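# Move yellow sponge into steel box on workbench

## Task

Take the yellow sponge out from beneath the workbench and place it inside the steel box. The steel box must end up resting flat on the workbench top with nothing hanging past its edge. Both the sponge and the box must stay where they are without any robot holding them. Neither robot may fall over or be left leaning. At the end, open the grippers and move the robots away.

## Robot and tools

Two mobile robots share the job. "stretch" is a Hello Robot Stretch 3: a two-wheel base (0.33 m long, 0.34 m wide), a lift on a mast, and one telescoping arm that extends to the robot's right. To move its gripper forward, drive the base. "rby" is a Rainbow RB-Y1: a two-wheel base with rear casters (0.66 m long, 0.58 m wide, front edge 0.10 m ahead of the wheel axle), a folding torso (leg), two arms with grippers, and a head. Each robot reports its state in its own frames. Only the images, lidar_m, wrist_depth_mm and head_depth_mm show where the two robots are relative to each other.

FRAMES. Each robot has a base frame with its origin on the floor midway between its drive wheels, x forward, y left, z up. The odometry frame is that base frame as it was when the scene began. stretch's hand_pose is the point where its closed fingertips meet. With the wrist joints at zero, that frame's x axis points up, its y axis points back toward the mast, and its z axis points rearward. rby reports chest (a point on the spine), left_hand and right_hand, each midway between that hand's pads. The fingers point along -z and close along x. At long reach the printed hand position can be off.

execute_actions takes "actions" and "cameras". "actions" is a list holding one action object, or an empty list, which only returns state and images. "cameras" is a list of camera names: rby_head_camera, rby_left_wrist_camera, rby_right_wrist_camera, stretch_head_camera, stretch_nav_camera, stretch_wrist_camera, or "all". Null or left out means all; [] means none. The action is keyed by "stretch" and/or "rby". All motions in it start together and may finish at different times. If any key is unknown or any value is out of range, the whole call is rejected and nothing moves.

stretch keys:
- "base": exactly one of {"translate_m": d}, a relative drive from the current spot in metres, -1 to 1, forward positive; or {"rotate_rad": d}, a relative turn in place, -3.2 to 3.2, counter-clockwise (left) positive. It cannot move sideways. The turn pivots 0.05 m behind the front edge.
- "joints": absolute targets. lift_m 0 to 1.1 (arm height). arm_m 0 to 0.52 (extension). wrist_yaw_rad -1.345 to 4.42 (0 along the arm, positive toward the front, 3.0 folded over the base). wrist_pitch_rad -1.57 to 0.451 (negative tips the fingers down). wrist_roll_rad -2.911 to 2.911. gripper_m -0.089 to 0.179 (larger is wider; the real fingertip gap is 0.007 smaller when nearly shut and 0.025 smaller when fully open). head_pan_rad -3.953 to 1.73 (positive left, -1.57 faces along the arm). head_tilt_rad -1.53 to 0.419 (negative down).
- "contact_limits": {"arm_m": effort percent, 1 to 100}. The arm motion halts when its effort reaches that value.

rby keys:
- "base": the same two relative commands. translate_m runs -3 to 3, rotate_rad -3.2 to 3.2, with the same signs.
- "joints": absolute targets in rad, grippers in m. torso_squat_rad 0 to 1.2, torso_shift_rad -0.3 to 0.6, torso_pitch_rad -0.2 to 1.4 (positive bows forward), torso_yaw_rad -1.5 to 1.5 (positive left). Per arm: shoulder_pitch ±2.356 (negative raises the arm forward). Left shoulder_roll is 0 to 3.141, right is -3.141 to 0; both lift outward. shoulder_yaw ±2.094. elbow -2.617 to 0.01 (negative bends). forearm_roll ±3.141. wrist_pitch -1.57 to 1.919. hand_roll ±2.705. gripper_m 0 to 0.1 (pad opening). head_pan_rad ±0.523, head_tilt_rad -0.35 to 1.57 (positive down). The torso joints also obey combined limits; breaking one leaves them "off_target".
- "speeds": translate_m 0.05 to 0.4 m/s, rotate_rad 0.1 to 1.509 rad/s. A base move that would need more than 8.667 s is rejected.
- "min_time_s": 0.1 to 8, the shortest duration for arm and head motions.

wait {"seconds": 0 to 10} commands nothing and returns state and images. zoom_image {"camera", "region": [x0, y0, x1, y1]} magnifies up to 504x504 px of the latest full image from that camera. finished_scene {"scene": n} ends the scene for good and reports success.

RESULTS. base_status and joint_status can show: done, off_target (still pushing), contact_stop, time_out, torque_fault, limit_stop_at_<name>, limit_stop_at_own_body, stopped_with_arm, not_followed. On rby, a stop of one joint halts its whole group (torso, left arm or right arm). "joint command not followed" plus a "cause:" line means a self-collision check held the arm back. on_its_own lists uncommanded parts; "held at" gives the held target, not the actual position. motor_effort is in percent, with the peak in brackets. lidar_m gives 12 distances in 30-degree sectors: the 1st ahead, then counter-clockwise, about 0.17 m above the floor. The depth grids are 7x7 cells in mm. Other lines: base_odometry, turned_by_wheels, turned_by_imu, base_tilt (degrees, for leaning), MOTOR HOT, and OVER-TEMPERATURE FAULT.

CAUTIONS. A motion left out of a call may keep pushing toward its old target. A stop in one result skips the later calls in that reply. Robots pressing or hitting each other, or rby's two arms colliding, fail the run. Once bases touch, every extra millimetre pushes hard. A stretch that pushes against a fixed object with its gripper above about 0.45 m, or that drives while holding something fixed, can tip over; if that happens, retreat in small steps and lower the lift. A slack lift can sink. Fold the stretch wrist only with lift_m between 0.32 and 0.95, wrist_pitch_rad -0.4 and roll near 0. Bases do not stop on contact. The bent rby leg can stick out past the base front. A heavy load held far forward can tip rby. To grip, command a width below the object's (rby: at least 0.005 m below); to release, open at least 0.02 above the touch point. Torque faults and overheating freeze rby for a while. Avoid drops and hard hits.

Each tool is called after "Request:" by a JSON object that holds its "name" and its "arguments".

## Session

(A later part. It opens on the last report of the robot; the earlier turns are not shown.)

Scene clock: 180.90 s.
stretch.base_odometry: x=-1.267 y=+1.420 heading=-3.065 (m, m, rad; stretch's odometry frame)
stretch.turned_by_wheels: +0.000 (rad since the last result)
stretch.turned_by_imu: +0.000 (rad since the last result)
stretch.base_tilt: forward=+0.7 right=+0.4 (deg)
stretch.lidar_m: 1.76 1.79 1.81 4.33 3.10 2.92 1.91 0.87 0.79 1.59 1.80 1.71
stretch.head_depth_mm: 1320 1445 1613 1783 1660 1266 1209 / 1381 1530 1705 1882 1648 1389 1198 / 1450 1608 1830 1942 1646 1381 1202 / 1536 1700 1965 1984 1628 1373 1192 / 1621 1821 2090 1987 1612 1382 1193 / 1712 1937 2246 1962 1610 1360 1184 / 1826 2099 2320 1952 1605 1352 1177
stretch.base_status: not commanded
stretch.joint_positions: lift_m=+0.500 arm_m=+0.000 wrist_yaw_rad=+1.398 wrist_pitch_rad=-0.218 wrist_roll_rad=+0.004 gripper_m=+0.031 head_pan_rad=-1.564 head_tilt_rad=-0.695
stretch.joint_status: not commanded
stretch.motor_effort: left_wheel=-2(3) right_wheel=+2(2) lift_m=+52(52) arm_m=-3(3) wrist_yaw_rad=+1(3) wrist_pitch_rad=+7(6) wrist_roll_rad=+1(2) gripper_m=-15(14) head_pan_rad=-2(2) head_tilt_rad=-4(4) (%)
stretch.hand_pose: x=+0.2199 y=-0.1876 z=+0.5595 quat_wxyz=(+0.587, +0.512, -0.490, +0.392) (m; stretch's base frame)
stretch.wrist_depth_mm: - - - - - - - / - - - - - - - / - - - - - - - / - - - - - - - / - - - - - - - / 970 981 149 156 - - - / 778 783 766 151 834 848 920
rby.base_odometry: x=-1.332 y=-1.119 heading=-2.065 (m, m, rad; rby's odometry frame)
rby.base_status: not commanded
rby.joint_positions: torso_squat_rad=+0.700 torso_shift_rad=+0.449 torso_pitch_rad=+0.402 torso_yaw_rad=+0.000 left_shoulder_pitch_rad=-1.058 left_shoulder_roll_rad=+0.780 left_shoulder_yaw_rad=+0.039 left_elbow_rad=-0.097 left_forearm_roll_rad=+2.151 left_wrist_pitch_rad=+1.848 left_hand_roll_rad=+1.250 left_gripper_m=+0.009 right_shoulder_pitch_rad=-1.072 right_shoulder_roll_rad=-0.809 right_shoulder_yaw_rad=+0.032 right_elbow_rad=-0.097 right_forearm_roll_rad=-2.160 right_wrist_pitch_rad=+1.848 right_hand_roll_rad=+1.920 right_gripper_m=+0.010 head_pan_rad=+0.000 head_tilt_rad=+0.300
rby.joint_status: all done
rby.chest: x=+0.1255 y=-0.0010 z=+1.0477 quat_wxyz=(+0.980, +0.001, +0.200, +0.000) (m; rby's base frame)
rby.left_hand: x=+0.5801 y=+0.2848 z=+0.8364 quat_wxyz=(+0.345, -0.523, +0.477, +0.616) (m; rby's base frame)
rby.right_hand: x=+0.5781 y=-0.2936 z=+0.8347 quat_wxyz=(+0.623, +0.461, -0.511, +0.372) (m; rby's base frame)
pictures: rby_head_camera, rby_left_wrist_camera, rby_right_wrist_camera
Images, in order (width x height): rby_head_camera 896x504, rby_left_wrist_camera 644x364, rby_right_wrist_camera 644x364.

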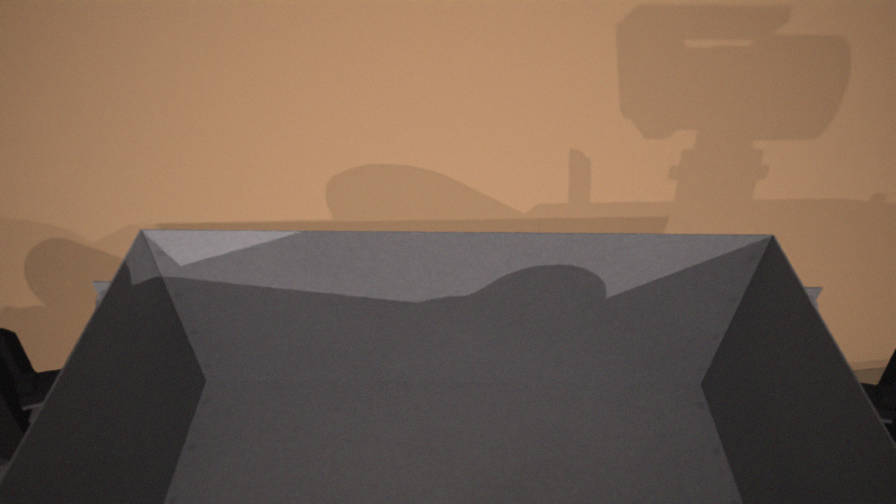

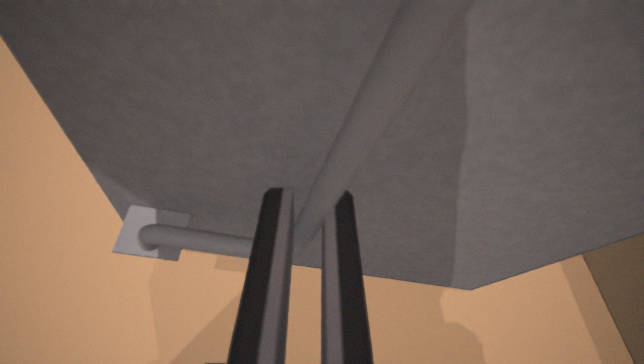

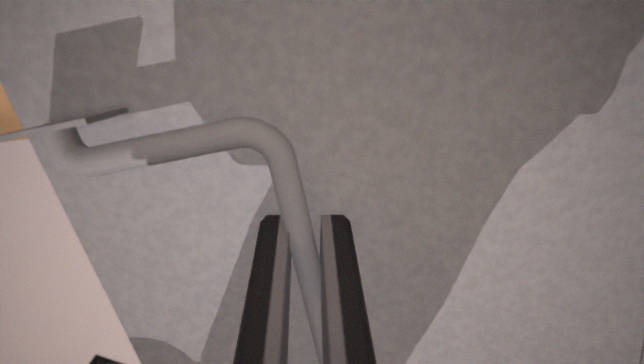

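Request:
{"name": "execute_actions", "arguments": {"actions": [{"rby":{"joints":{"torso_squat_rad":0.28,"torso_shift_rad":0.32}}}], "cameras": []}}

Request:
{"name": "execute_actions", "arguments": {"actions": [{"rby":{"base":{"translate_m":-1.85},"speeds":{"translate_m":0.3}}}], "cameras": []}}

Request:
{"name": "execute_actions", "arguments": {"actions": [{"rby":{"base":{"rotate_rad":-1.57},"speeds":{"rotate_rad":0.5},"joints":{"head_tilt_rad":-0.2}}}], "cameras": ["rby_head_camera","stretch_nav_camera","rby_left_wrist_camera"]}}

Scene clock: 184.17 s.
stretch.base_odometry: x=-1.267 y=+1.420 heading=-3.065 (m, m, rad; stretch's odometry frame)
stretch.turned_by_wheels: +0.000 (rad since the last result)
stretch.turned_by_imu: +0.000 (rad since the last result)
stretch.base_tilt: forward=+0.6 right=+0.4 (deg)
stretch.lidar_m: 1.76 1.79 1.81 4.34 3.10 2.92 1.91 0.86 0.79 1.59 1.81 1.71
stretch.head_depth_mm: 1313 1454 1600 1803 1669 1263 1212 / 1379 1519 1703 1897 1644 1378 1205 / 1457 1603 1828 1938 1639 1382 1197 / 1541 1711 1940 1992 1630 1382 1194 / 1612 1843 2075 1997 1630 1364 1193 / 1706 1959 2256 1968 1603 1360 1179 / 1839 2073 2319 1956 1617 1353 1174
stretch.base_status: not commanded
stretch.joint_positions: lift_m=+0.500 arm_m=+0.000 wrist_yaw_rad=+1.398 wrist_pitch_rad=-0.218 wrist_roll_rad=+0.004 gripper_m=+0.031 head_pan_rad=-1.564 head_tilt_rad=-0.695
stretch.joint_status: not commanded
stretch.motor_effort: left_wheel=-3(3) right_wheel=+2(1) lift_m=+52(53) arm_m=-3(3) wrist_yaw_rad=+1(1) wrist_pitch_rad=+6(7) wrist_roll_rad=+2(2) gripper_m=-15(14) head_pan_rad=-2(2) head_tilt_rad=-3(3) (%)
stretch.hand_pose: x=+0.2199 y=-0.1876 z=+0.5595 quat_wxyz=(+0.587, +0.512, -0.490, +0.392) (m; stretch's base frame)
stretch.wrist_depth_mm: - - - - - - - / - - - - - - - / - - - - - - - / - - - - - - - / - - - - - - - / 931 986 149 156 - - - / 792 789 754 152 814 858 887
rby.base_odometry: x=-1.332 y=-1.119 heading=-2.065 (m, m, rad; rby's odometry frame)
rby.base_status: not commanded
rby.joint_positions: torso_squat_rad=+0.280 torso_shift_rad=+0.321 torso_pitch_rad=+0.402 torso_yaw_rad=+0.000 left_shoulder_pitch_rad=-1.058 left_shoulder_roll_rad=+0.780 left_shoulder_yaw_rad=+0.039 left_elbow_rad=-0.097 left_forearm_roll_rad=+2.151 left_wrist_pitch_rad=+1.848 left_hand_roll_rad=+1.250 left_gripper_m=+0.009 right_shoulder_pitch_rad=-1.072 right_shoulder_roll_rad=-0.809 right_shoulder_yaw_rad=+0.032 right_elbow_rad=-0.097 right_forearm_roll_rad=-2.160 right_wrist_pitch_rad=+1.848 right_hand_roll_rad=+1.920 right_gripper_m=+0.010 head_pan_rad=+0.000 head_tilt_rad=+0.300
rby.joint_status: all done
rby.chest: x=+0.1053 y=-0.0011 z=+1.2037 quat_wxyz=(+0.980, +0.001, +0.200, +0.000) (m; rby's base frame)
rby.left_hand: x=+0.5598 y=+0.2846 z=+0.9923 quat_wxyz=(+0.345, -0.523, +0.477, +0.616) (m; rby's base frame)
rby.right_hand: x=+0.5578 y=-0.2937 z=+0.9906 quat_wxyz=(+0.623, +0.461, -0.511, +0.372) (m; rby's base frame)
pictures: none
No camera images: the call's "cameras" was empty. Leave "cameras" out to get every camera's image.

Scene clock: 191.43 s.
stretch.base_odometry: x=-1.267 y=+1.420 heading=-3.065 (m, m, rad; stretch's odometry frame)
stretch.turned_by_wheels: +0.000 (rad since the last result)
stretch.turned_by_imu: +0.001 (rad since the last result)
stretch.base_tilt: forward=+0.7 right=+0.3 (deg)
stretch.lidar_m: 1.76 2.20 4.33 1.95 3.08 2.92 1.91 0.87 0.79 1.59 1.79 1.71
stretch.head_depth_mm: 1323 1456 1614 1816 1655 1272 1217 / 1375 1529 1710 1904 1649 1397 1201 / 1460 1611 1811 1944 1643 1390 1203 / 1536 1711 1933 1984 1619 1383 1194 / 1623 1834 2074 1961 1623 1378 1193 / 1717 1953 2258 1976 1605 1364 1192 / 1864 2083 2275 1942 1608 1353 1174
stretch.base_status: not commanded
stretch.joint_positions: lift_m=+0.500 arm_m=+0.000 wrist_yaw_rad=+1.398 wrist_pitch_rad=-0.218 wrist_roll_rad=+0.004 gripper_m=+0.031 head_pan_rad=-1.564 head_tilt_rad=-0.695
stretch.joint_status: not commanded
stretch.motor_effort: left_wheel=-3(3) right_wheel=+2(2) lift_m=+53(53) arm_m=-4(3) wrist_yaw_rad=+1(2) wrist_pitch_rad=+6(6) wrist_roll_rad=+2(2) gripper_m=-15(14) head_pan_rad=-2(2) head_tilt_rad=-3(3) (%)
stretch.hand_pose: x=+0.2199 y=-0.1876 z=+0.5595 quat_wxyz=(+0.587, +0.512, -0.490, +0.392) (m; stretch's base frame)
stretch.wrist_depth_mm: - - - - - - - / - - - - - - - / - - - - - - - / - - - - - - - / - - - - - - - / 963 987 149 157 - - - / 795 818 747 151 829 847 881
rby.base_odometry: x=-0.454 y=+0.510 heading=-2.065 (m, m, rad; rby's odometry frame)
rby.base_status: done
rby.joint_positions: torso_squat_rad=+0.280 torso_shift_rad=+0.321 torso_pitch_rad=+0.402 torso_yaw_rad=+0.000 left_shoulder_pitch_rad=-1.058 left_shoulder_roll_rad=+0.780 left_shoulder_yaw_rad=+0.039 left_elbow_rad=-0.097 left_forearm_roll_rad=+2.151 left_wrist_pitch_rad=+1.848 left_hand_roll_rad=+1.250 left_gripper_m=+0.009 right_shoulder_pitch_rad=-1.072 right_shoulder_roll_rad=-0.809 right_shoulder_yaw_rad=+0.032 right_elbow_rad=-0.097 right_forearm_roll_rad=-2.160 right_wrist_pitch_rad=+1.848 right_hand_roll_rad=+1.920 right_gripper_m=+0.010 head_pan_rad=+0.000 head_tilt_rad=+0.300
rby.joint_status: not commanded
rby.chest: x=+0.1053 y=-0.0011 z=+1.2037 quat_wxyz=(+0.980, +0.001, +0.200, +0.000) (m; rby's base frame)
rby.left_hand: x=+0.5597 y=+0.2846 z=+0.9922 quat_wxyz=(+0.345, -0.523, +0.477, +0.616) (m; rby's base frame)
rby.right_hand: x=+0.5577 y=-0.2937 z=+0.9905 quat_wxyz=(+0.623, +0.461, -0.511, +0.372) (m; rby's base frame)
pictures: none
No camera images: the call's "cameras" was empty. Leave "cameras" out to get every camera's image.

Scene clock: 195.93 s.
stretch.base_odometry: x=-1.267 y=+1.420 heading=-3.065 (m, m, rad; stretch's odometry frame)
stretch.turned_by_wheels: +0.000 (rad since the last result)
stretch.turned_by_imu: +0.001 (rad since the last result)
stretch.base_tilt: forward=+0.6 right=+0.4 (deg)
stretch.lidar_m: 1.76 2.20 4.33 2.05 3.11 2.92 1.91 0.87 0.79 1.59 1.80 1.72
stretch.head_depth_mm: 1306 1453 1615 1805 1676 1261 1199 / 1396 1525 1701 1875 1643 1396 1198 / 1454 1616 1814 1957 1645 1380 1194 / 1544 1721 1930 2003 1637 1374 1195 / 1618 1821 2081 1981 1612 1366 1188 / 1731 1952 2269 1965 1634 1362 1189 / 1858 2080 2294 1952 1610 1350 1176
stretch.base_status: not commanded
stretch.joint_positions: lift_m=+0.500 arm_m=+0.000 wrist_yaw_rad=+1.398 wrist_pitch_rad=-0.218 wrist_roll_rad=+0.004 gripper_m=+0.031 head_pan_rad=-1.564 head_tilt_rad=-0.695
stretch.joint_status: not commanded
stretch.motor_effort: left_wheel=-2(3) right_wheel=+2(2) lift_m=+52(52) arm_m=-3(3) wrist_yaw_rad=+1(2) wrist_pitch_rad=+6(7) wrist_roll_rad=+1(2) gripper_m=-14(15) head_pan_rad=-2(2) head_tilt_rad=-4(4) (%)
stretch.hand_pose: x=+0.2199 y=-0.1876 z=+0.5595 quat_wxyz=(+0.587, +0.512, -0.490, +0.392) (m; stretch's base frame)
stretch.wrist_depth_mm: - - - - - - - / - - - - - - - / - - - - - - - / - - - - - - - / - - - - - - - / 927 - 149 156 - - - / 798 792 766 151 823 864 888
rby.base_odometry: x=-0.454 y=+0.510 heading=+2.649 (m, m, rad; rby's odometry frame)
rby.base_status: done
rby.joint_positions: torso_squat_rad=+0.280 torso_shift_rad=+0.321 torso_pitch_rad=+0.402 torso_yaw_rad=+0.000 left_shoulder_pitch_rad=-1.058 left_shoulder_roll_rad=+0.780 left_shoulder_yaw_rad=+0.039 left_elbow_rad=-0.097 left_forearm_roll_rad=+2.151 left_wrist_pitch_rad=+1.848 left_hand_roll_rad=+1.250 left_gripper_m=+0.009 right_shoulder_pitch_rad=-1.072 right_shoulder_roll_rad=-0.809 right_shoulder_yaw_rad=+0.032 right_elbow_rad=-0.097 right_forearm_roll_rad=-2.160 right_wrist_pitch_rad=+1.848 right_hand_roll_rad=+1.920 right_gripper_m=+0.010 head_pan_rad=+0.000 head_tilt_rad=-0.200
rby.joint_status: all done
rby.chest: x=+0.1053 y=-0.0012 z=+1.2037 quat_wxyz=(+0.980, +0.001, +0.200, +0.000) (m; rby's base frame)
rby.left_hand: x=+0.5597 y=+0.2845 z=+0.9922 quat_wxyz=(+0.345, -0.523, +0.477, +0.616) (m; rby's base frame)
rby.right_hand: x=+0.5577 y=-0.2938 z=+0.9905 quat_wxyz=(+0.623, +0.461, -0.511, +0.372) (m; rby's base frame)
pictures: rby_head_camera, rby_left_wrist_camera, stretch_nav_camera (sideways: a quarter turn counterclockwise sets it upright)
Images, in order (width x height): rby_head_camera 896x504, rby_left_wrist_camera 644x364, stretch_nav_camera 672x504.

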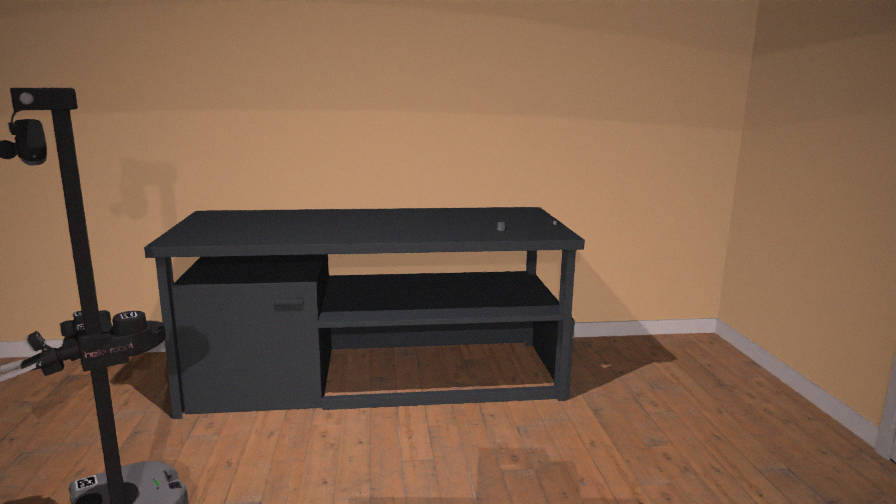

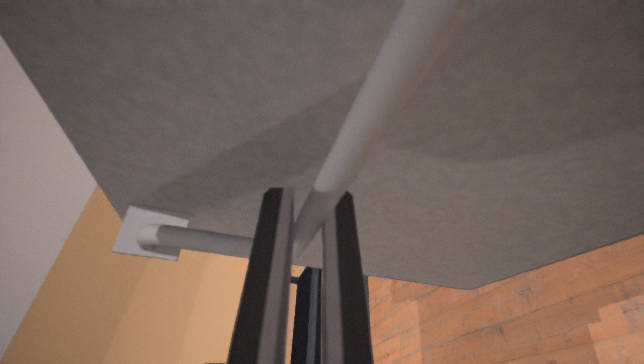

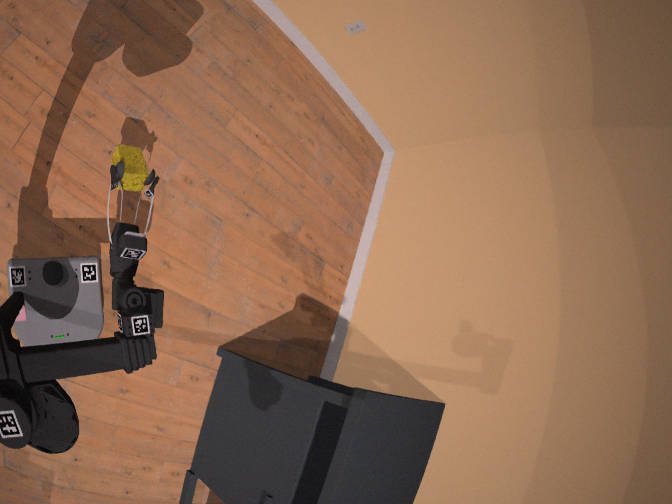

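Request:
{"name": "execute_actions", "arguments": {"actions": [{"stretch":{"base":{"translate_m":0.6}},"rby":{"base":{"rotate_rad":0.18},"speeds":{"rotate_rad":0.4}}}], "cameras": []}}

Request:
{"name": "execute_actions", "arguments": {"actions": [{"rby":{"base":{"translate_m":1.7},"speeds":{"translate_m":0.3}}}], "cameras": []}}

Request:
{"name": "execute_actions", "arguments": {"actions": [{"rby":{"base":{"rotate_rad":-0.18},"speeds":{"rotate_rad":0.4},"joints":{"head_tilt_rad":0.1}}}], "cameras": ["rby_head_camera","stretch_nav_camera","rby_left_wrist_camera","rby_right_wrist_camera"]}}

Scene clock: 204.00 s.
stretch.base_odometry: x=-1.865 y=+1.374 heading=-3.065 (m, m, rad; stretch's odometry frame)
stretch.turned_by_wheels: +0.000 (rad since the last result)
stretch.turned_by_imu: +0.002 (rad since the last result)
stretch.base_tilt: forward=+0.5 right=+0.3 (deg)
stretch.lidar_m: 1.22 1.19 4.06 2.05 2.33 3.45 2.51 1.19 1.81 1.74 1.25 1.19
stretch.head_depth_mm: 1574 1717 1923 2013 1655 1412 1212 / 1645 1813 2013 2007 1650 1402 1209 / 1726 1920 2177 2015 1628 1384 1200 / 1812 2047 2293 2002 1621 1383 1193 / 1791 2016 2268 1969 1629 1365 1185 / 1566 1719 1891 1962 1621 1376 1187 / 1395 1502 1652 1798 1604 1352 1175
stretch.base_status: done
stretch.joint_positions: lift_m=+0.500 arm_m=+0.000 wrist_yaw_rad=+1.398 wrist_pitch_rad=-0.218 wrist_roll_rad=+0.004 gripper_m=+0.031 head_pan_rad=-1.564 head_tilt_rad=-0.695
stretch.joint_status: not commanded
stretch.motor_effort: left_wheel=-3(4) right_wheel=+2(7) lift_m=+53(52) arm_m=-3(3) wrist_yaw_rad=+2(1) wrist_pitch_rad=+6(6) wrist_roll_rad=+2(2) gripper_m=-14(14) head_pan_rad=-2(2) head_tilt_rad=-4(4) (%)
stretch.hand_pose: x=+0.2199 y=-0.1876 z=+0.5595 quat_wxyz=(+0.587, +0.512, -0.490, +0.392) (m; stretch's base frame)
stretch.wrist_depth_mm: - - - - 921 855 803 / 964 - - - 947 862 848 / - - - - - 946 875 / - - - - - 992 909 / - - - - - - 957 / 956 989 149 157 - - 999 / 801 784 765 151 829 874 876
rby.base_odometry: x=-0.454 y=+0.510 heading=+2.828 (m, m, rad; rby's odometry frame)
rby.base_status: done
rby.joint_positions: torso_squat_rad=+0.280 torso_shift_rad=+0.321 torso_pitch_rad=+0.402 torso_yaw_rad=+0.000 left_shoulder_pitch_rad=-1.058 left_shoulder_roll_rad=+0.780 left_shoulder_yaw_rad=+0.039 left_elbow_rad=-0.097 left_forearm_roll_rad=+2.151 left_wrist_pitch_rad=+1.848 left_hand_roll_rad=+1.250 left_gripper_m=+0.009 right_shoulder_pitch_rad=-1.072 right_shoulder_roll_rad=-0.809 right_shoulder_yaw_rad=+0.032 right_elbow_rad=-0.097 right_forearm_roll_rad=-2.160 right_wrist_pitch_rad=+1.848 right_hand_roll_rad=+1.920 right_gripper_m=+0.010 head_pan_rad=+0.000 head_tilt_rad=-0.200
rby.joint_status: not commanded
rby.chest: x=+0.1053 y=-0.0011 z=+1.2037 quat_wxyz=(+0.980, +0.001, +0.200, +0.000) (m; rby's base frame)
rby.left_hand: x=+0.5597 y=+0.2846 z=+0.9922 quat_wxyz=(+0.345, -0.523, +0.477, +0.616) (m; rby's base frame)
rby.right_hand: x=+0.5577 y=-0.2937 z=+0.9905 quat_wxyz=(+0.623, +0.461, -0.511, +0.372) (m; rby's base frame)
pictures: none
No camera images: the call's "cameras" was empty. Leave "cameras" out to get every camera's image.

Scene clock: 210.77 s.
stretch.base_odometry: x=-1.865 y=+1.374 heading=-3.065 (m, m, rad; stretch's odometry frame)
stretch.turned_by_wheels: +0.000 (rad since the last result)
stretch.turned_by_imu: +0.001 (rad since the last result)
stretch.base_tilt: forward=+0.6 right=+0.4 (deg)
stretch.lidar_m: 1.22 1.20 4.06 4.18 1.12 0.99 2.50 1.19 1.82 1.74 1.25 1.19
stretch.head_depth_mm: 1562 1727 1909 2034 1648 1399 1206 / 1664 1827 2029 2032 1650 1385 1206 / 1733 1911 2156 1996 1655 1389 1201 / 1835 2031 2264 2011 1626 1370 1195 / 1777 1988 2252 1956 1629 1375 1197 / 1575 1709 1907 1972 1606 1369 1177 / 1380 1522 1636 1792 1589 1361 1177
stretch.base_status: not commanded
stretch.joint_positions: lift_m=+0.500 arm_m=+0.000 wrist_yaw_rad=+1.398 wrist_pitch_rad=-0.218 wrist_roll_rad=+0.004 gripper_m=+0.031 head_pan_rad=-1.564 head_tilt_rad=-0.695
stretch.joint_status: not commanded
stretch.motor_effort: left_wheel=-3(3) right_wheel=+2(2) lift_m=+52(53) arm_m=-3(3) wrist_yaw_rad=+2(1) wrist_pitch_rad=+6(7) wrist_roll_rad=+2(2) gripper_m=-14(15) head_pan_rad=-2(2) head_tilt_rad=-4(3) (%)
stretch.hand_pose: x=+0.2199 y=-0.1876 z=+0.5595 quat_wxyz=(+0.587, +0.512, -0.490, +0.392) (m; stretch's base frame)
stretch.wrist_depth_mm: - - - 969 922 862 835 / 964 - - - 944 888 844 / - - - - - 939 886 / - - - - - 990 885 / - - - - - - 965 / 961 - 149 156 - - - / 791 806 771 151 812 884 889
rby.base_odometry: x=-2.071 y=+1.035 heading=+2.828 (m, m, rad; rby's odometry frame)
rby.base_status: done
rby.joint_positions: torso_squat_rad=+0.280 torso_shift_rad=+0.321 torso_pitch_rad=+0.402 torso_yaw_rad=+0.000 left_shoulder_pitch_rad=-1.058 left_shoulder_roll_rad=+0.780 left_shoulder_yaw_rad=+0.039 left_elbow_rad=-0.097 left_forearm_roll_rad=+2.151 left_wrist_pitch_rad=+1.848 left_hand_roll_rad=+1.250 left_gripper_m=+0.009 right_shoulder_pitch_rad=-1.072 right_shoulder_roll_rad=-0.809 right_shoulder_yaw_rad=+0.032 right_elbow_rad=-0.097 right_forearm_roll_rad=-2.160 right_wrist_pitch_rad=+1.848 right_hand_roll_rad=+1.920 right_gripper_m=+0.010 head_pan_rad=+0.000 head_tilt_rad=-0.200
rby.joint_status: not commanded
rby.chest: x=+0.1054 y=-0.0011 z=+1.2037 quat_wxyz=(+0.980, +0.001, +0.200, +0.000) (m; rby's base frame)
rby.left_hand: x=+0.5598 y=+0.2846 z=+0.9922 quat_wxyz=(+0.345, -0.523, +0.477, +0.616) (m; rby's base frame)
rby.right_hand: x=+0.5578 y=-0.2937 z=+0.9904 quat_wxyz=(+0.623, +0.461, -0.511, +0.372) (m; rby's base frame)
pictures: none
No camera images: the call's "cameras" was empty. Leave "cameras" out to get every camera's image.

Scene clock: 212.43 s.
stretch.base_odometry: x=-1.865 y=+1.374 heading=-3.065 (m, m, rad; stretch's odometry frame)
stretch.turned_by_wheels: +0.000 (rad since the last result)
stretch.turned_by_imu: +0.000 (rad since the last result)
stretch.base_tilt: forward=+0.7 right=+0.4 (deg)
stretch.lidar_m: 1.22 1.19 4.06 4.17 1.07 0.99 2.51 1.20 1.82 1.75 1.25 1.19
stretch.head_depth_mm: 1573 1719 1914 2021 1664 1401 1211 / 1643 1827 2028 1994 1648 1399 1207 / 1738 1924 2163 2022 1635 1379 1203 / 1820 2051 2288 2005 1628 1375 1192 / 1772 1984 2252 1963 1613 1368 1189 / 1570 1723 1900 1945 1615 1366 1186 / 1389 1511 1648 1785 1609 1347 1182
stretch.base_status: not commanded
stretch.joint_positions: lift_m=+0.500 arm_m=+0.000 wrist_yaw_rad=+1.398 wrist_pitch_rad=-0.218 wrist_roll_rad=+0.004 gripper_m=+0.031 head_pan_rad=-1.564 head_tilt_rad=-0.695
stretch.joint_status: not commanded
stretch.motor_effort: left_wheel=-3(3) right_wheel=+2(2) lift_m=+52(52) arm_m=-4(3) wrist_yaw_rad=+2(2) wrist_pitch_rad=+6(6) wrist_roll_rad=+2(2) gripper_m=-15(13) head_pan_rad=-2(2) head_tilt_rad=-3(4) (%)
stretch.hand_pose: x=+0.2199 y=-0.1876 z=+0.5595 quat_wxyz=(+0.587, +0.512, -0.490, +0.392) (m; stretch's base frame)
stretch.wrist_depth_mm: - - - 990 880 859 795 / 964 - - - 957 900 823 / - - - - - 939 892 / - - - - - 950 901 / - - - - - - 971 / 900 991 149 156 - - 976 / 770 800 769 152 798 855 881
rby.base_odometry: x=-2.071 y=+1.035 heading=+2.648 (m, m, rad; rby's odometry frame)
rby.base_status: done
rby.joint_positions: torso_squat_rad=+0.280 torso_shift_rad=+0.321 torso_pitch_rad=+0.402 torso_yaw_rad=+0.000 left_shoulder_pitch_rad=-1.058 left_shoulder_roll_rad=+0.780 left_shoulder_yaw_rad=+0.039 left_elbow_rad=-0.097 left_forearm_roll_rad=+2.151 left_wrist_pitch_rad=+1.848 left_hand_roll_rad=+1.250 left_gripper_m=+0.009 right_shoulder_pitch_rad=-1.072 right_shoulder_roll_rad=-0.809 right_shoulder_yaw_rad=+0.032 right_elbow_rad=-0.097 right_forearm_roll_rad=-2.160 right_wrist_pitch_rad=+1.848 right_hand_roll_rad=+1.920 right_gripper_m=+0.010 head_pan_rad=+0.000 head_tilt_rad=+0.100
rby.joint_status: all done
rby.chest: x=+0.1054 y=-0.0012 z=+1.2037 quat_wxyz=(+0.980, +0.001, +0.200, +0.000) (m; rby's base frame)
rby.left_hand: x=+0.5598 y=+0.2845 z=+0.9922 quat_wxyz=(+0.345, -0.523, +0.477, +0.616) (m; rby's base frame)
rby.right_hand: x=+0.5578 y=-0.2938 z=+0.9904 quat_wxyz=(+0.623, +0.461, -0.511, +0.372) (m; rby's base frame)
pictures: rby_head_camera, rby_left_wrist_camera, rby_right_wrist_camera, stretch_nav_camera (sideways: a quarter turn counterclockwise sets it upright)
Images, in order (width x height): rby_head_camera 896x504, rby_left_wrist_camera 644x364, rby_right_wrist_camera 644x364, stretch_nav_camera 672x504.

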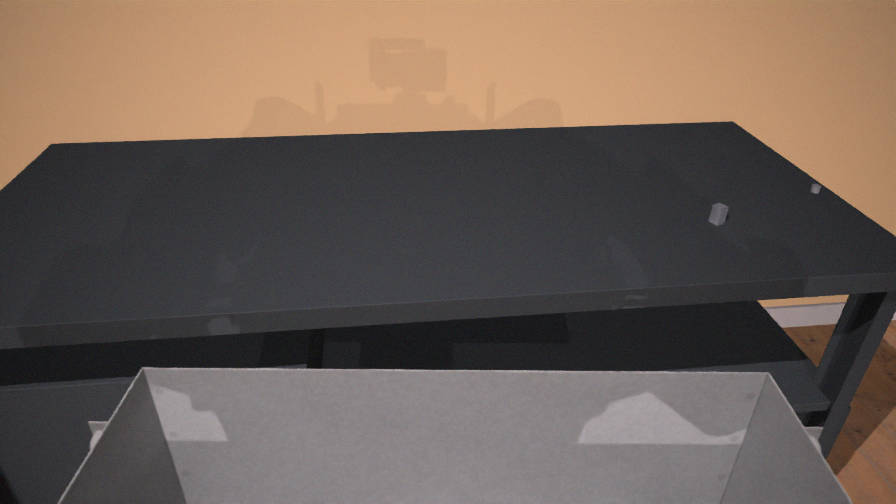

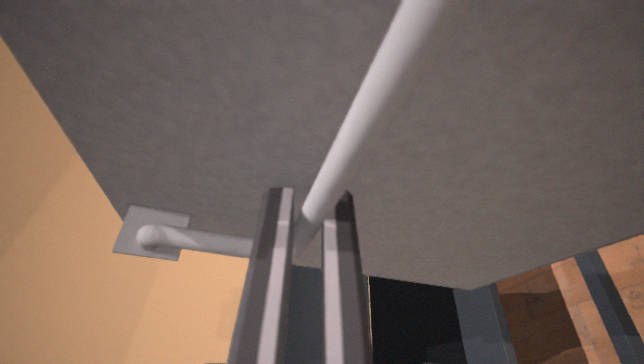

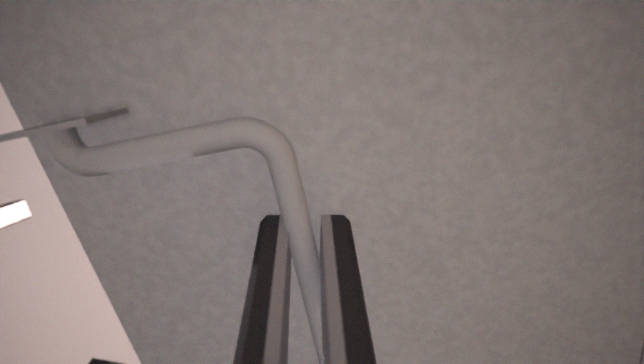

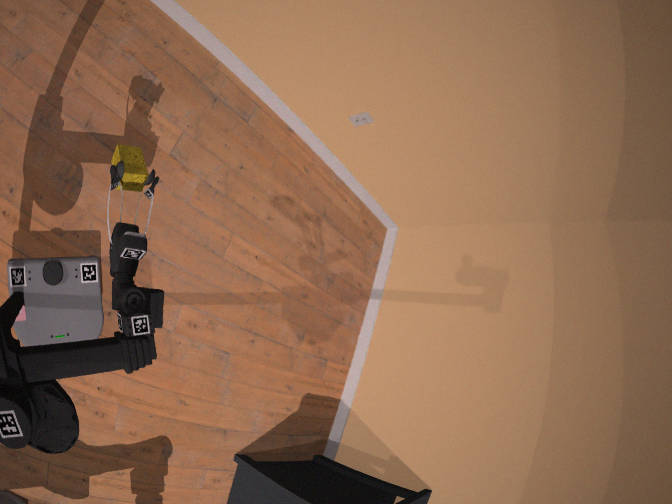

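Request:
{"name": "execute_actions", "arguments": {"actions": [{"rby":{"base":{"rotate_rad":0.07},"speeds":{"rotate_rad":0.3},"joints":{"torso_squat_rad":0.15,"torso_shift_rad":0.28,"head_tilt_rad":0.3}}}], "cameras": []}}

Request:
{"name": "execute_actions", "arguments": {"actions": [{"rby":{"base":{"translate_m":0.5},"speeds":{"translate_m":0.2}}}], "cameras": ["rby_head_camera","rby_left_wrist_camera","rby_right_wrist_camera","stretch_nav_camera"]}}

Scene clock: 214.97 s.
stretch.base_odometry: x=-1.865 y=+1.374 heading=-3.065 (m, m, rad; stretch's odometry frame)
stretch.turned_by_wheels: +0.000 (rad since the last result)
stretch.turned_by_imu: +0.000 (rad since the last result)
stretch.base_tilt: forward=+0.5 right=+0.3 (deg)
stretch.lidar_m: 1.22 1.19 4.06 4.19 1.09 0.99 2.51 1.20 1.82 1.75 1.25 1.19
stretch.head_depth_mm: 1569 1726 1918 2032 1650 1396 1204 / 1639 1816 2023 2019 1645 1392 1209 / 1723 1918 2153 2007 1650 1384 1205 / 1812 2027 2271 2013 1638 1388 1195 / 1793 1993 2263 2000 1613 1370 1193 / 1552 1733 1898 1950 1607 1354 1185 / 1403 1510 1666 1768 1610 1361 1173
stretch.base_status: not commanded
stretch.joint_positions: lift_m=+0.500 arm_m=+0.000 wrist_yaw_rad=+1.398 wrist_pitch_rad=-0.218 wrist_roll_rad=+0.004 gripper_m=+0.031 head_pan_rad=-1.564 head_tilt_rad=-0.695
stretch.joint_status: not commanded
stretch.motor_effort: left_wheel=-2(2) right_wheel=+2(2) lift_m=+52(52) arm_m=-3(3) wrist_yaw_rad=+2(1) wrist_pitch_rad=+6(6) wrist_roll_rad=+2(2) gripper_m=-14(15) head_pan_rad=-1(2) head_tilt_rad=-4(3) (%)
stretch.hand_pose: x=+0.2199 y=-0.1876 z=+0.5595 quat_wxyz=(+0.587, +0.512, -0.490, +0.392) (m; stretch's base frame)
stretch.wrist_depth_mm: - - - 983 923 875 818 / 934 - - - 963 905 861 / - - - - - 919 880 / - - - - - 951 920 / - - - - - - 967 / 947 - 149 156 - - 976 / 800 799 752 151 802 850 847
rby.base_odometry: x=-2.071 y=+1.035 heading=+2.717 (m, m, rad; rby's odometry frame)
rby.base_status: done
rby.joint_positions: torso_squat_rad=+0.150 torso_shift_rad=+0.281 torso_pitch_rad=+0.402 torso_yaw_rad=+0.000 left_shoulder_pitch_rad=-1.058 left_shoulder_roll_rad=+0.780 left_shoulder_yaw_rad=+0.039 left_elbow_rad=-0.097 left_forearm_roll_rad=+2.151 left_wrist_pitch_rad=+1.848 left_hand_roll_rad=+1.250 left_gripper_m=+0.008 right_shoulder_pitch_rad=-1.072 right_shoulder_roll_rad=-0.809 right_shoulder_yaw_rad=+0.032 right_elbow_rad=-0.097 right_forearm_roll_rad=-2.160 right_wrist_pitch_rad=+1.848 right_hand_roll_rad=+1.920 right_gripper_m=+0.010 head_pan_rad=+0.000 head_tilt_rad=+0.300
rby.joint_status: all done
rby.chest: x=+0.0850 y=-0.0012 z=+1.2303 quat_wxyz=(+0.980, +0.001, +0.200, +0.000) (m; rby's base frame)
rby.left_hand: x=+0.5394 y=+0.2846 z=+1.0189 quat_wxyz=(+0.345, -0.523, +0.477, +0.616) (m; rby's base frame)
rby.right_hand: x=+0.5374 y=-0.2937 z=+1.0171 quat_wxyz=(+0.623, +0.461, -0.511, +0.372) (m; rby's base frame)
pictures: none
No camera images: the call's "cameras" was empty. Leave "cameras" out to get every camera's image.

Scene clock: 218.30 s.
stretch.base_odometry: x=-1.865 y=+1.374 heading=-3.065 (m, m, rad; stretch's odometry frame)
stretch.turned_by_wheels: +0.000 (rad since the last result)
stretch.turned_by_imu: +0.000 (rad since the last result)
stretch.base_tilt: forward=+0.6 right=+0.3 (deg)
stretch.lidar_m: 1.22 1.20 4.06 4.19 3.66 1.07 1.09 1.20 1.81 1.74 1.24 1.19
stretch.head_depth_mm: 1562 1714 1897 2018 1658 1390 1209 / 1640 1807 2049 2030 1654 1396 1205 / 1733 1903 2133 2005 1642 1383 1196 / 1829 2004 2304 1990 1635 1388 1201 / 1791 2000 2252 1979 1618 1369 1194 / 1543 1717 1920 1963 1607 1366 1181 / 1392 1509 1645 1779 1595 1363 1179
stretch.base_status: not commanded
stretch.joint_positions: lift_m=+0.500 arm_m=+0.000 wrist_yaw_rad=+1.398 wrist_pitch_rad=-0.218 wrist_roll_rad=+0.004 gripper_m=+0.031 head_pan_rad=-1.564 head_tilt_rad=-0.695
stretch.joint_status: not commanded
stretch.motor_effort: left_wheel=-2(2) right_wheel=+2(2) lift_m=+52(52) arm_m=-4(4) wrist_yaw_rad=+1(2) wrist_pitch_rad=+6(6) wrist_roll_rad=+2(2) gripper_m=-14(14) head_pan_rad=-2(2) head_tilt_rad=-4(3) (%)
stretch.hand_pose: x=+0.2199 y=-0.1876 z=+0.5595 quat_wxyz=(+0.587, +0.512, -0.490, +0.392) (m; stretch's base frame)
stretch.wrist_depth_mm: - - - - 910 856 821 / 971 - - - 971 906 831 / - - - - - 966 881 / - - - - - 984 899 / - - - - - - 951 / 971 984 149 157 - - 962 / 790 803 737 151 809 884 871
rby.base_odometry: x=-2.527 y=+1.241 heading=+2.717 (m, m, rad; rby's odometry frame)
rby.base_status: done
rby.joint_positions: torso_squat_rad=+0.150 torso_shift_rad=+0.281 torso_pitch_rad=+0.402 torso_yaw_rad=+0.000 left_shoulder_pitch_rad=-1.058 left_shoulder_roll_rad=+0.780 left_shoulder_yaw_rad=+0.039 left_elbow_rad=-0.097 left_forearm_roll_rad=+2.151 left_wrist_pitch_rad=+1.848 left_hand_roll_rad=+1.250 left_gripper_m=+0.009 right_shoulder_pitch_rad=-1.072 right_shoulder_roll_rad=-0.809 right_shoulder_yaw_rad=+0.032 right_elbow_rad=-0.097 right_forearm_roll_rad=-2.160 right_wrist_pitch_rad=+1.848 right_hand_roll_rad=+1.920 right_gripper_m=+0.010 head_pan_rad=+0.000 head_tilt_rad=+0.300
rby.joint_status: not commanded
rby.chest: x=+0.0851 y=-0.0012 z=+1.2302 quat_wxyz=(+0.980, +0.001, +0.200, +0.000) (m; rby's base frame)
rby.left_hand: x=+0.5395 y=+0.2845 z=+1.0187 quat_wxyz=(+0.345, -0.523, +0.477, +0.616) (m; rby's base frame)
rby.right_hand: x=+0.5375 y=-0.2937 z=+1.0170 quat_wxyz=(+0.623, +0.461, -0.511, +0.372) (m; rby's base frame)
pictures: rby_head_camera, rby_left_wrist_camera, rby_right_wrist_camera, stretch_nav_camera (sideways: a quarter turn counterclockwise sets it upright)
Images, in order (width x height): rby_head_camera 896x504, rby_left_wrist_camera 644x364, rby_right_wrist_camera 644x364, stretch_nav_camera 672x504.

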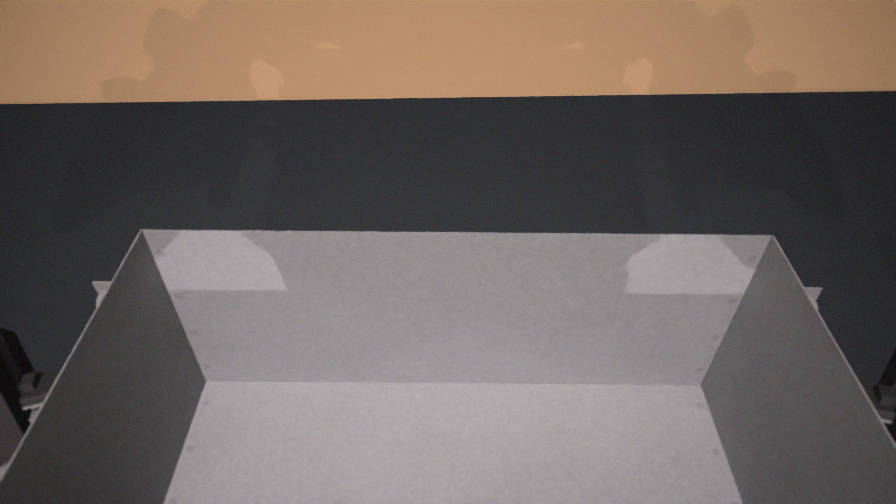

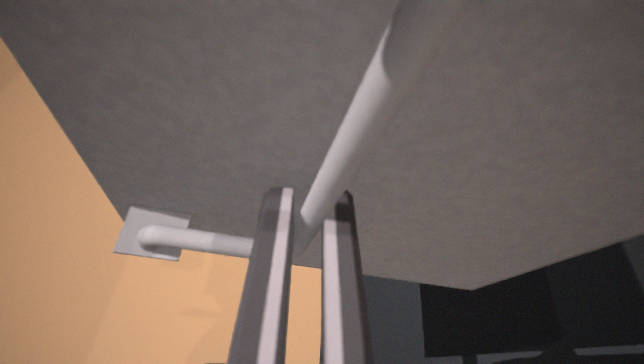

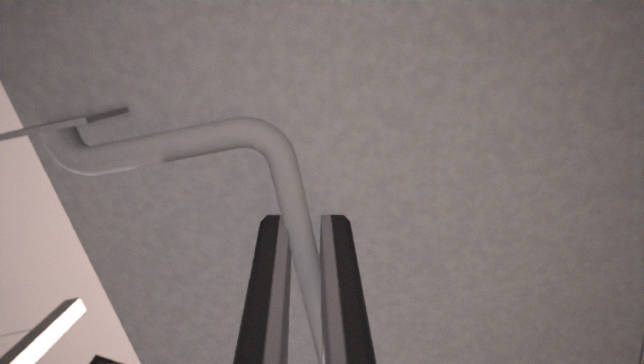

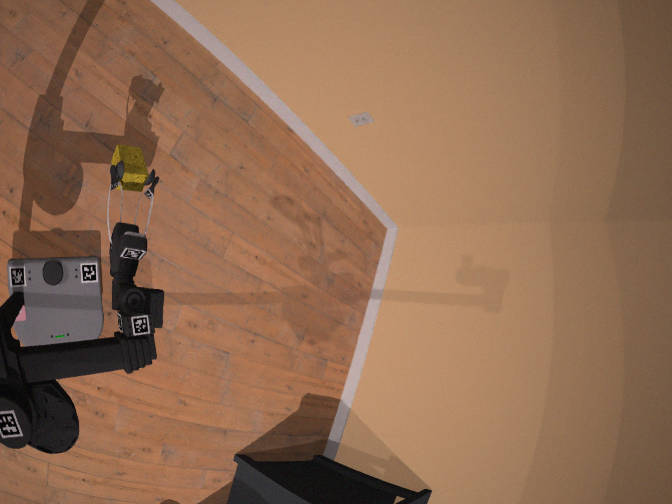

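Request:
{"name": "execute_actions", "arguments": {"actions": [{"rby":{"base":{"translate_m":0.12},"speeds":{"translate_m":0.06},"joints":{"torso_squat_rad":0.05,"torso_shift_rad":0.25}}}], "cameras": ["rby_left_wrist_camera","rby_right_wrist_camera","stretch_wrist_camera"]}}

Scene clock: 221.63 s.
stretch.base_odometry: x=-1.865 y=+1.374 heading=-3.065 (m, m, rad; stretch's odometry frame)
stretch.turned_by_wheels: +0.000 (rad since the last result)
stretch.turned_by_imu: +0.000 (rad since the last result)
stretch.base_tilt: forward=+0.6 right=+0.3 (deg)
stretch.lidar_m: 1.23 1.19 4.06 4.16 3.66 1.10 1.10 1.20 1.82 1.75 1.25 1.19
stretch.head_depth_mm: 1576 1726 1916 2017 1668 1389 1208 / 1660 1820 2033 2020 1655 1391 1201 / 1723 1936 2141 2006 1640 1378 1204 / 1826 2050 2295 1988 1638 1379 1194 / 1800 2003 2242 1990 1624 1382 1187 / 1563 1722 1911 1966 1612 1369 1189 / 1403 1510 1671 1792 1611 1355 1181
stretch.base_status: not commanded
stretch.joint_positions: lift_m=+0.500 arm_m=+0.000 wrist_yaw_rad=+1.398 wrist_pitch_rad=-0.218 wrist_roll_rad=+0.004 gripper_m=+0.031 head_pan_rad=-1.564 head_tilt_rad=-0.695
stretch.joint_status: not commanded
stretch.motor_effort: left_wheel=-3(3) right_wheel=+2(1) lift_m=+53(53) arm_m=-3(3) wrist_yaw_rad=+2(2) wrist_pitch_rad=+7(6) wrist_roll_rad=+2(2) gripper_m=-14(15) head_pan_rad=-2(2) head_tilt_rad=-4(3) (%)
stretch.hand_pose: x=+0.2199 y=-0.1876 z=+0.5595 quat_wxyz=(+0.587, +0.512, -0.490, +0.392) (m; stretch's base frame)
stretch.wrist_depth_mm: - - - 971 944 857 800 / 964 - - - 989 906 844 / - - - - - 957 865 / - - - - - - 916 / - - - - - - 950 / 932 988 149 157 - - - / 773 807 749 151 810 866 882
rby.base_odometry: x=-2.636 y=+1.291 heading=+2.716 (m, m, rad; rby's odometry frame)
rby.base_status: done
rby.joint_positions: torso_squat_rad=+0.050 torso_shift_rad=+0.251 torso_pitch_rad=+0.402 torso_yaw_rad=+0.000 left_shoulder_pitch_rad=-1.058 left_shoulder_roll_rad=+0.780 left_shoulder_yaw_rad=+0.039 left_elbow_rad=-0.097 left_forearm_roll_rad=+2.151 left_wrist_pitch_rad=+1.848 left_hand_roll_rad=+1.250 left_gripper_m=+0.009 right_shoulder_pitch_rad=-1.072 right_shoulder_roll_rad=-0.809 right_shoulder_yaw_rad=+0.032 right_elbow_rad=-0.097 right_forearm_roll_rad=-2.160 right_wrist_pitch_rad=+1.848 right_hand_roll_rad=+1.920 right_gripper_m=+0.010 head_pan_rad=+0.000 head_tilt_rad=+0.300
rby.joint_status: all done
rby.chest: x=+0.0667 y=-0.0012 z=+1.2425 quat_wxyz=(+0.980, +0.001, +0.200, +0.000) (m; rby's base frame)
rby.left_hand: x=+0.5212 y=+0.2845 z=+1.0310 quat_wxyz=(+0.345, -0.523, +0.477, +0.616) (m; rby's base frame)
rby.right_hand: x=+0.5191 y=-0.2938 z=+1.0292 quat_wxyz=(+0.623, +0.461, -0.511, +0.372) (m; rby's base frame)
pictures: rby_left_wrist_camera, rby_right_wrist_camera, stretch_wrist_camera
Images, in order (width x height): rby_left_wrist_camera 644x364, rby_right_wrist_camera 644x364, stretch_wrist_camera 644x364.

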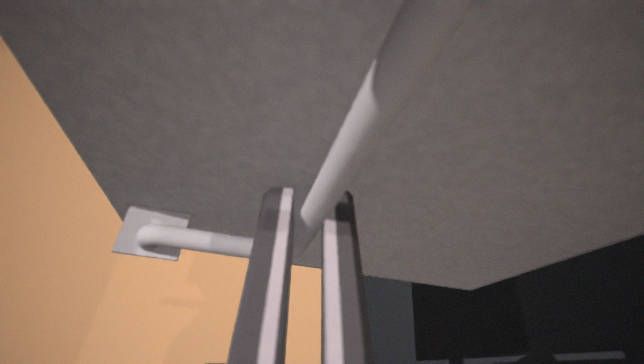

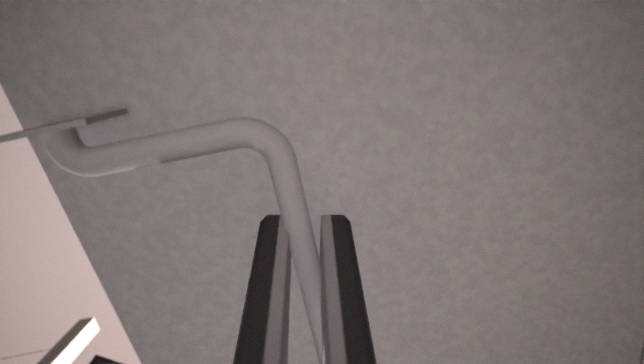

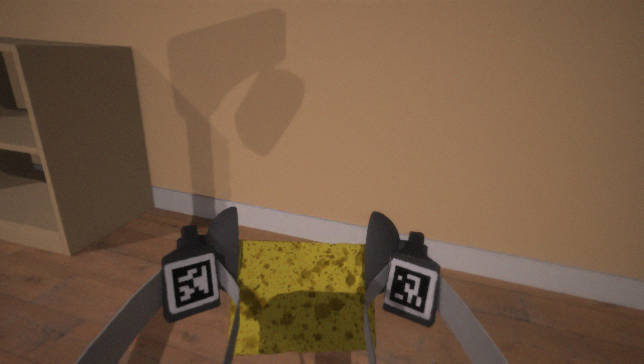

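Request:
{"name": "execute_actions", "arguments": {"actions": [{"stretch":{"joints":{"head_pan_rad":-2.5,"head_tilt_rad":-0.25}}}], "cameras": ["stretch_head_camera"]}}

Scene clock: 223.00 s.
stretch.base_odometry: x=-1.865 y=+1.374 heading=-3.065 (m, m, rad; stretch's odometry frame)
stretch.turned_by_wheels: +0.000 (rad since the last result)
stretch.turned_by_imu: +0.000 (rad since the last result)
stretch.base_tilt: forward=+0.7 right=+0.4 (deg)
stretch.lidar_m: 1.22 1.19 4.06 4.19 3.64 1.10 1.10 1.20 1.81 1.75 1.24 1.19
stretch.head_depth_mm: 2011 2118 2261 1469 1553 1658 1635 / 1893 2009 2141 1855 1473 1551 1588 / 1818 1921 2002 2039 1433 1451 1520 / 1745 1820 1941 1987 1351 1402 1467 / 1670 1763 1847 1886 1867 1894 1607 / 1613 1672 1762 1850 1936 1999 1591 / 1538 1603 1696 1782 1878 1941 1590
stretch.base_status: not commanded
stretch.joint_positions: lift_m=+0.500 arm_m=+0.000 wrist_yaw_rad=+1.398 wrist_pitch_rad=-0.218 wrist_roll_rad=+0.004 gripper_m=+0.031 head_pan_rad=-2.493 head_tilt_rad=-0.261
stretch.joint_status: all done
stretch.motor_effort: left_wheel=-2(2) right_wheel=+2(1) lift_m=+53(52) arm_m=-4(3) wrist_yaw_rad=+3(1) wrist_pitch_rad=+6(6) wrist_roll_rad=+2(2) gripper_m=-15(14) head_pan_rad=-3(33) head_tilt_rad=+7(43) (%)
stretch.hand_pose: x=+0.2199 y=-0.1876 z=+0.5595 quat_wxyz=(+0.587, +0.512, -0.490, +0.392) (m; stretch's base frame)
stretch.wrist_depth_mm: - - - 984 908 875 800 / 983 - - - 967 879 836 / - - - - - 954 873 / - - - - - 966 897 / - - - - - - 957 / 988 - 149 156 - - 972 / 787 804 754 151 802 828 890
rby.base_odometry: x=-2.636 y=+1.291 heading=+2.716 (m, m, rad; rby's odometry frame)
rby.base_status: not commanded
rby.joint_positions: torso_squat_rad=+0.050 torso_shift_rad=+0.251 torso_pitch_rad=+0.402 torso_yaw_rad=+0.000 left_shoulder_pitch_rad=-1.058 left_shoulder_roll_rad=+0.780 left_shoulder_yaw_rad=+0.039 left_elbow_rad=-0.097 left_forearm_roll_rad=+2.151 left_wrist_pitch_rad=+1.848 left_hand_roll_rad=+1.250 left_gripper_m=+0.009 right_shoulder_pitch_rad=-1.072 right_shoulder_roll_rad=-0.809 right_shoulder_yaw_rad=+0.032 right_elbow_rad=-0.097 right_forearm_roll_rad=-2.160 right_wrist_pitch_rad=+1.848 right_hand_roll_rad=+1.920 right_gripper_m=+0.010 head_pan_rad=+0.000 head_tilt_rad=+0.300
rby.joint_status: not commanded
rby.chest: x=+0.0667 y=-0.0012 z=+1.2425 quat_wxyz=(+0.980, +0.001, +0.200, +0.000) (m; rby's base frame)
rby.left_hand: x=+0.5212 y=+0.2845 z=+1.0310 quat_wxyz=(+0.345, -0.523, +0.477, +0.616) (m; rby's base frame)
rby.right_hand: x=+0.5191 y=-0.2938 z=+1.0292 quat_wxyz=(+0.623, +0.461, -0.511, +0.372) (m; rby's base frame)
pictures: stretch_head_camera (sideways: a quarter turn clockwise sets it upright)
Images, in order (width x height): stretch_head_camera 896x504.

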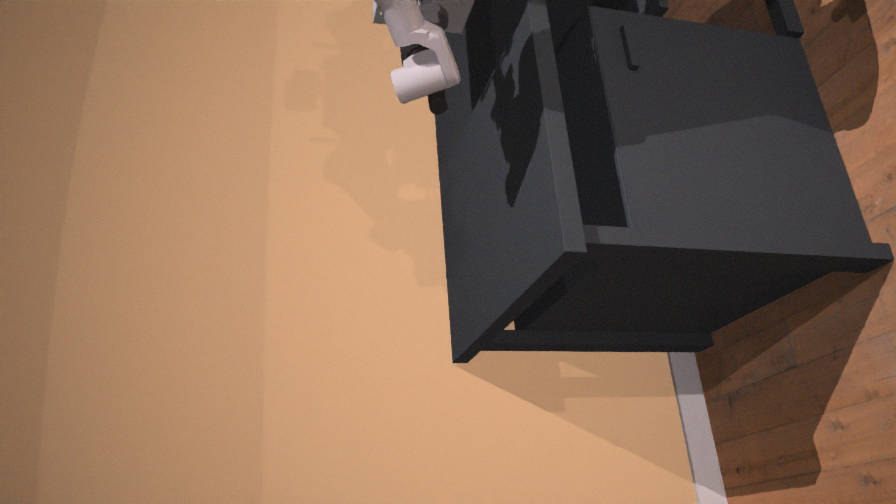

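Request:
{"name": "execute_actions", "arguments": {"actions": [{"stretch":{"joints":{"head_pan_rad":-2.85,"head_tilt_rad":-0.2}},"rby":{"base":{"translate_m":0.3},"speeds":{"translate_m":0.08}}}], "cameras": ["stretch_head_camera","rby_head_camera"]}}

Scene clock: 227.63 s.
stretch.base_odometry: x=-1.865 y=+1.374 heading=-3.065 (m, m, rad; stretch's odometry frame)
stretch.turned_by_wheels: +0.000 (rad since the last result)
stretch.turned_by_imu: +0.001 (rad since the last result)
stretch.base_tilt: forward=+0.6 right=+0.3 (deg)
stretch.lidar_m: 1.23 1.20 4.06 4.18 3.64 1.33 1.19 1.20 1.82 1.75 1.24 1.19
stretch.head_depth_mm: 2976 3287 1449 1412 2461 1517 1410 / 2766 2949 1379 1461 1495 1704 1497 / 2493 2613 1435 1905 2086 2261 1526 / 2259 2358 2043 1778 1661 1741 1636 / 2050 2134 2185 1748 1540 1555 1589 / 1891 1980 2054 1884 1452 1400 1458 / 1770 1823 1891 1922 1279 1301 1335
stretch.base_status: not commanded
stretch.joint_positions: lift_m=+0.500 arm_m=+0.000 wrist_yaw_rad=+1.398 wrist_pitch_rad=-0.218 wrist_roll_rad=+0.004 gripper_m=+0.031 head_pan_rad=-2.843 head_tilt_rad=-0.212
stretch.joint_status: all done
stretch.motor_effort: left_wheel=-3(2) right_wheel=+2(2) lift_m=+52(52) arm_m=-4(4) wrist_yaw_rad=+1(2) wrist_pitch_rad=+6(6) wrist_roll_rad=+2(2) gripper_m=-14(14) head_pan_rad=-3(19) head_tilt_rad=+8(15) (%)
stretch.hand_pose: x=+0.2199 y=-0.1876 z=+0.5595 quat_wxyz=(+0.587, +0.512, -0.490, +0.392) (m; stretch's base frame)
stretch.wrist_depth_mm: - - - - 931 866 806 / 962 - - - 972 891 858 / - - - - - 947 876 / - - - - - 980 926 / - - - - - - 960 / 928 - 150 156 - - - / 807 777 758 150 829 862 868
rby.base_odometry: x=-2.909 y=+1.415 heading=+2.715 (m, m, rad; rby's odometry frame)
rby.base_status: done
rby.joint_positions: torso_squat_rad=+0.050 torso_shift_rad=+0.251 torso_pitch_rad=+0.402 torso_yaw_rad=+0.000 left_shoulder_pitch_rad=-1.058 left_shoulder_roll_rad=+0.780 left_shoulder_yaw_rad=+0.039 left_elbow_rad=-0.097 left_forearm_roll_rad=+2.151 left_wrist_pitch_rad=+1.848 left_hand_roll_rad=+1.250 left_gripper_m=+0.008 right_shoulder_pitch_rad=-1.072 right_shoulder_roll_rad=-0.809 right_shoulder_yaw_rad=+0.032 right_elbow_rad=-0.097 right_forearm_roll_rad=-2.160 right_wrist_pitch_rad=+1.848 right_hand_roll_rad=+1.920 right_gripper_m=+0.010 head_pan_rad=+0.000 head_tilt_rad=+0.300
rby.joint_status: not commanded
rby.chest: x=+0.0667 y=-0.0012 z=+1.2425 quat_wxyz=(+0.980, +0.001, +0.200, +0.000) (m; rby's base frame)
rby.left_hand: x=+0.5212 y=+0.2845 z=+1.0310 quat_wxyz=(+0.345, -0.523, +0.477, +0.616) (m; rby's base frame)
rby.right_hand: x=+0.5191 y=-0.2938 z=+1.0292 quat_wxyz=(+0.623, +0.461, -0.511, +0.372) (m; rby's base frame)
pictures: rby_head_camera, stretch_head_camera (sideways: a quarter turn clockwise sets it upright)
Images, in order (width x height): rby_head_camera 896x504, stretch_head_camera 896x504.

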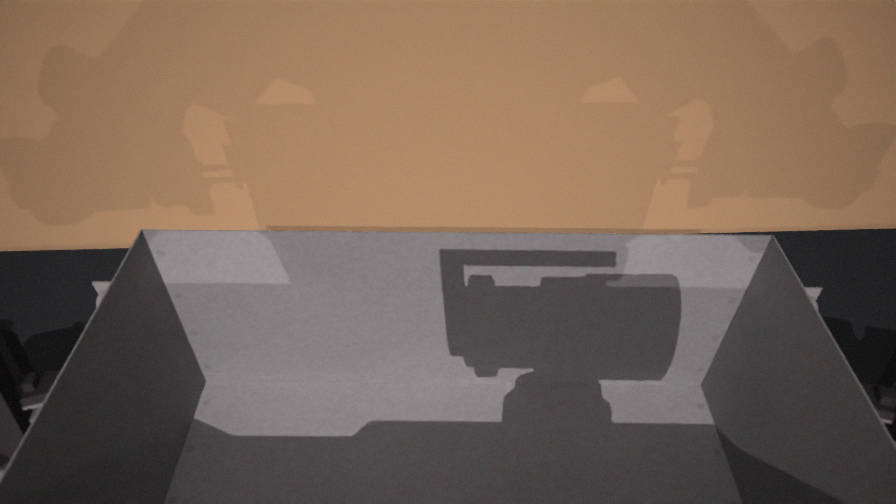

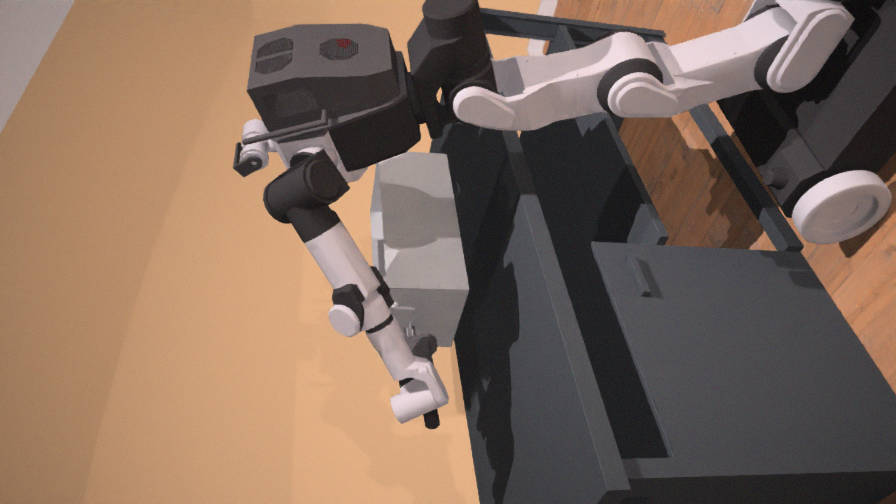

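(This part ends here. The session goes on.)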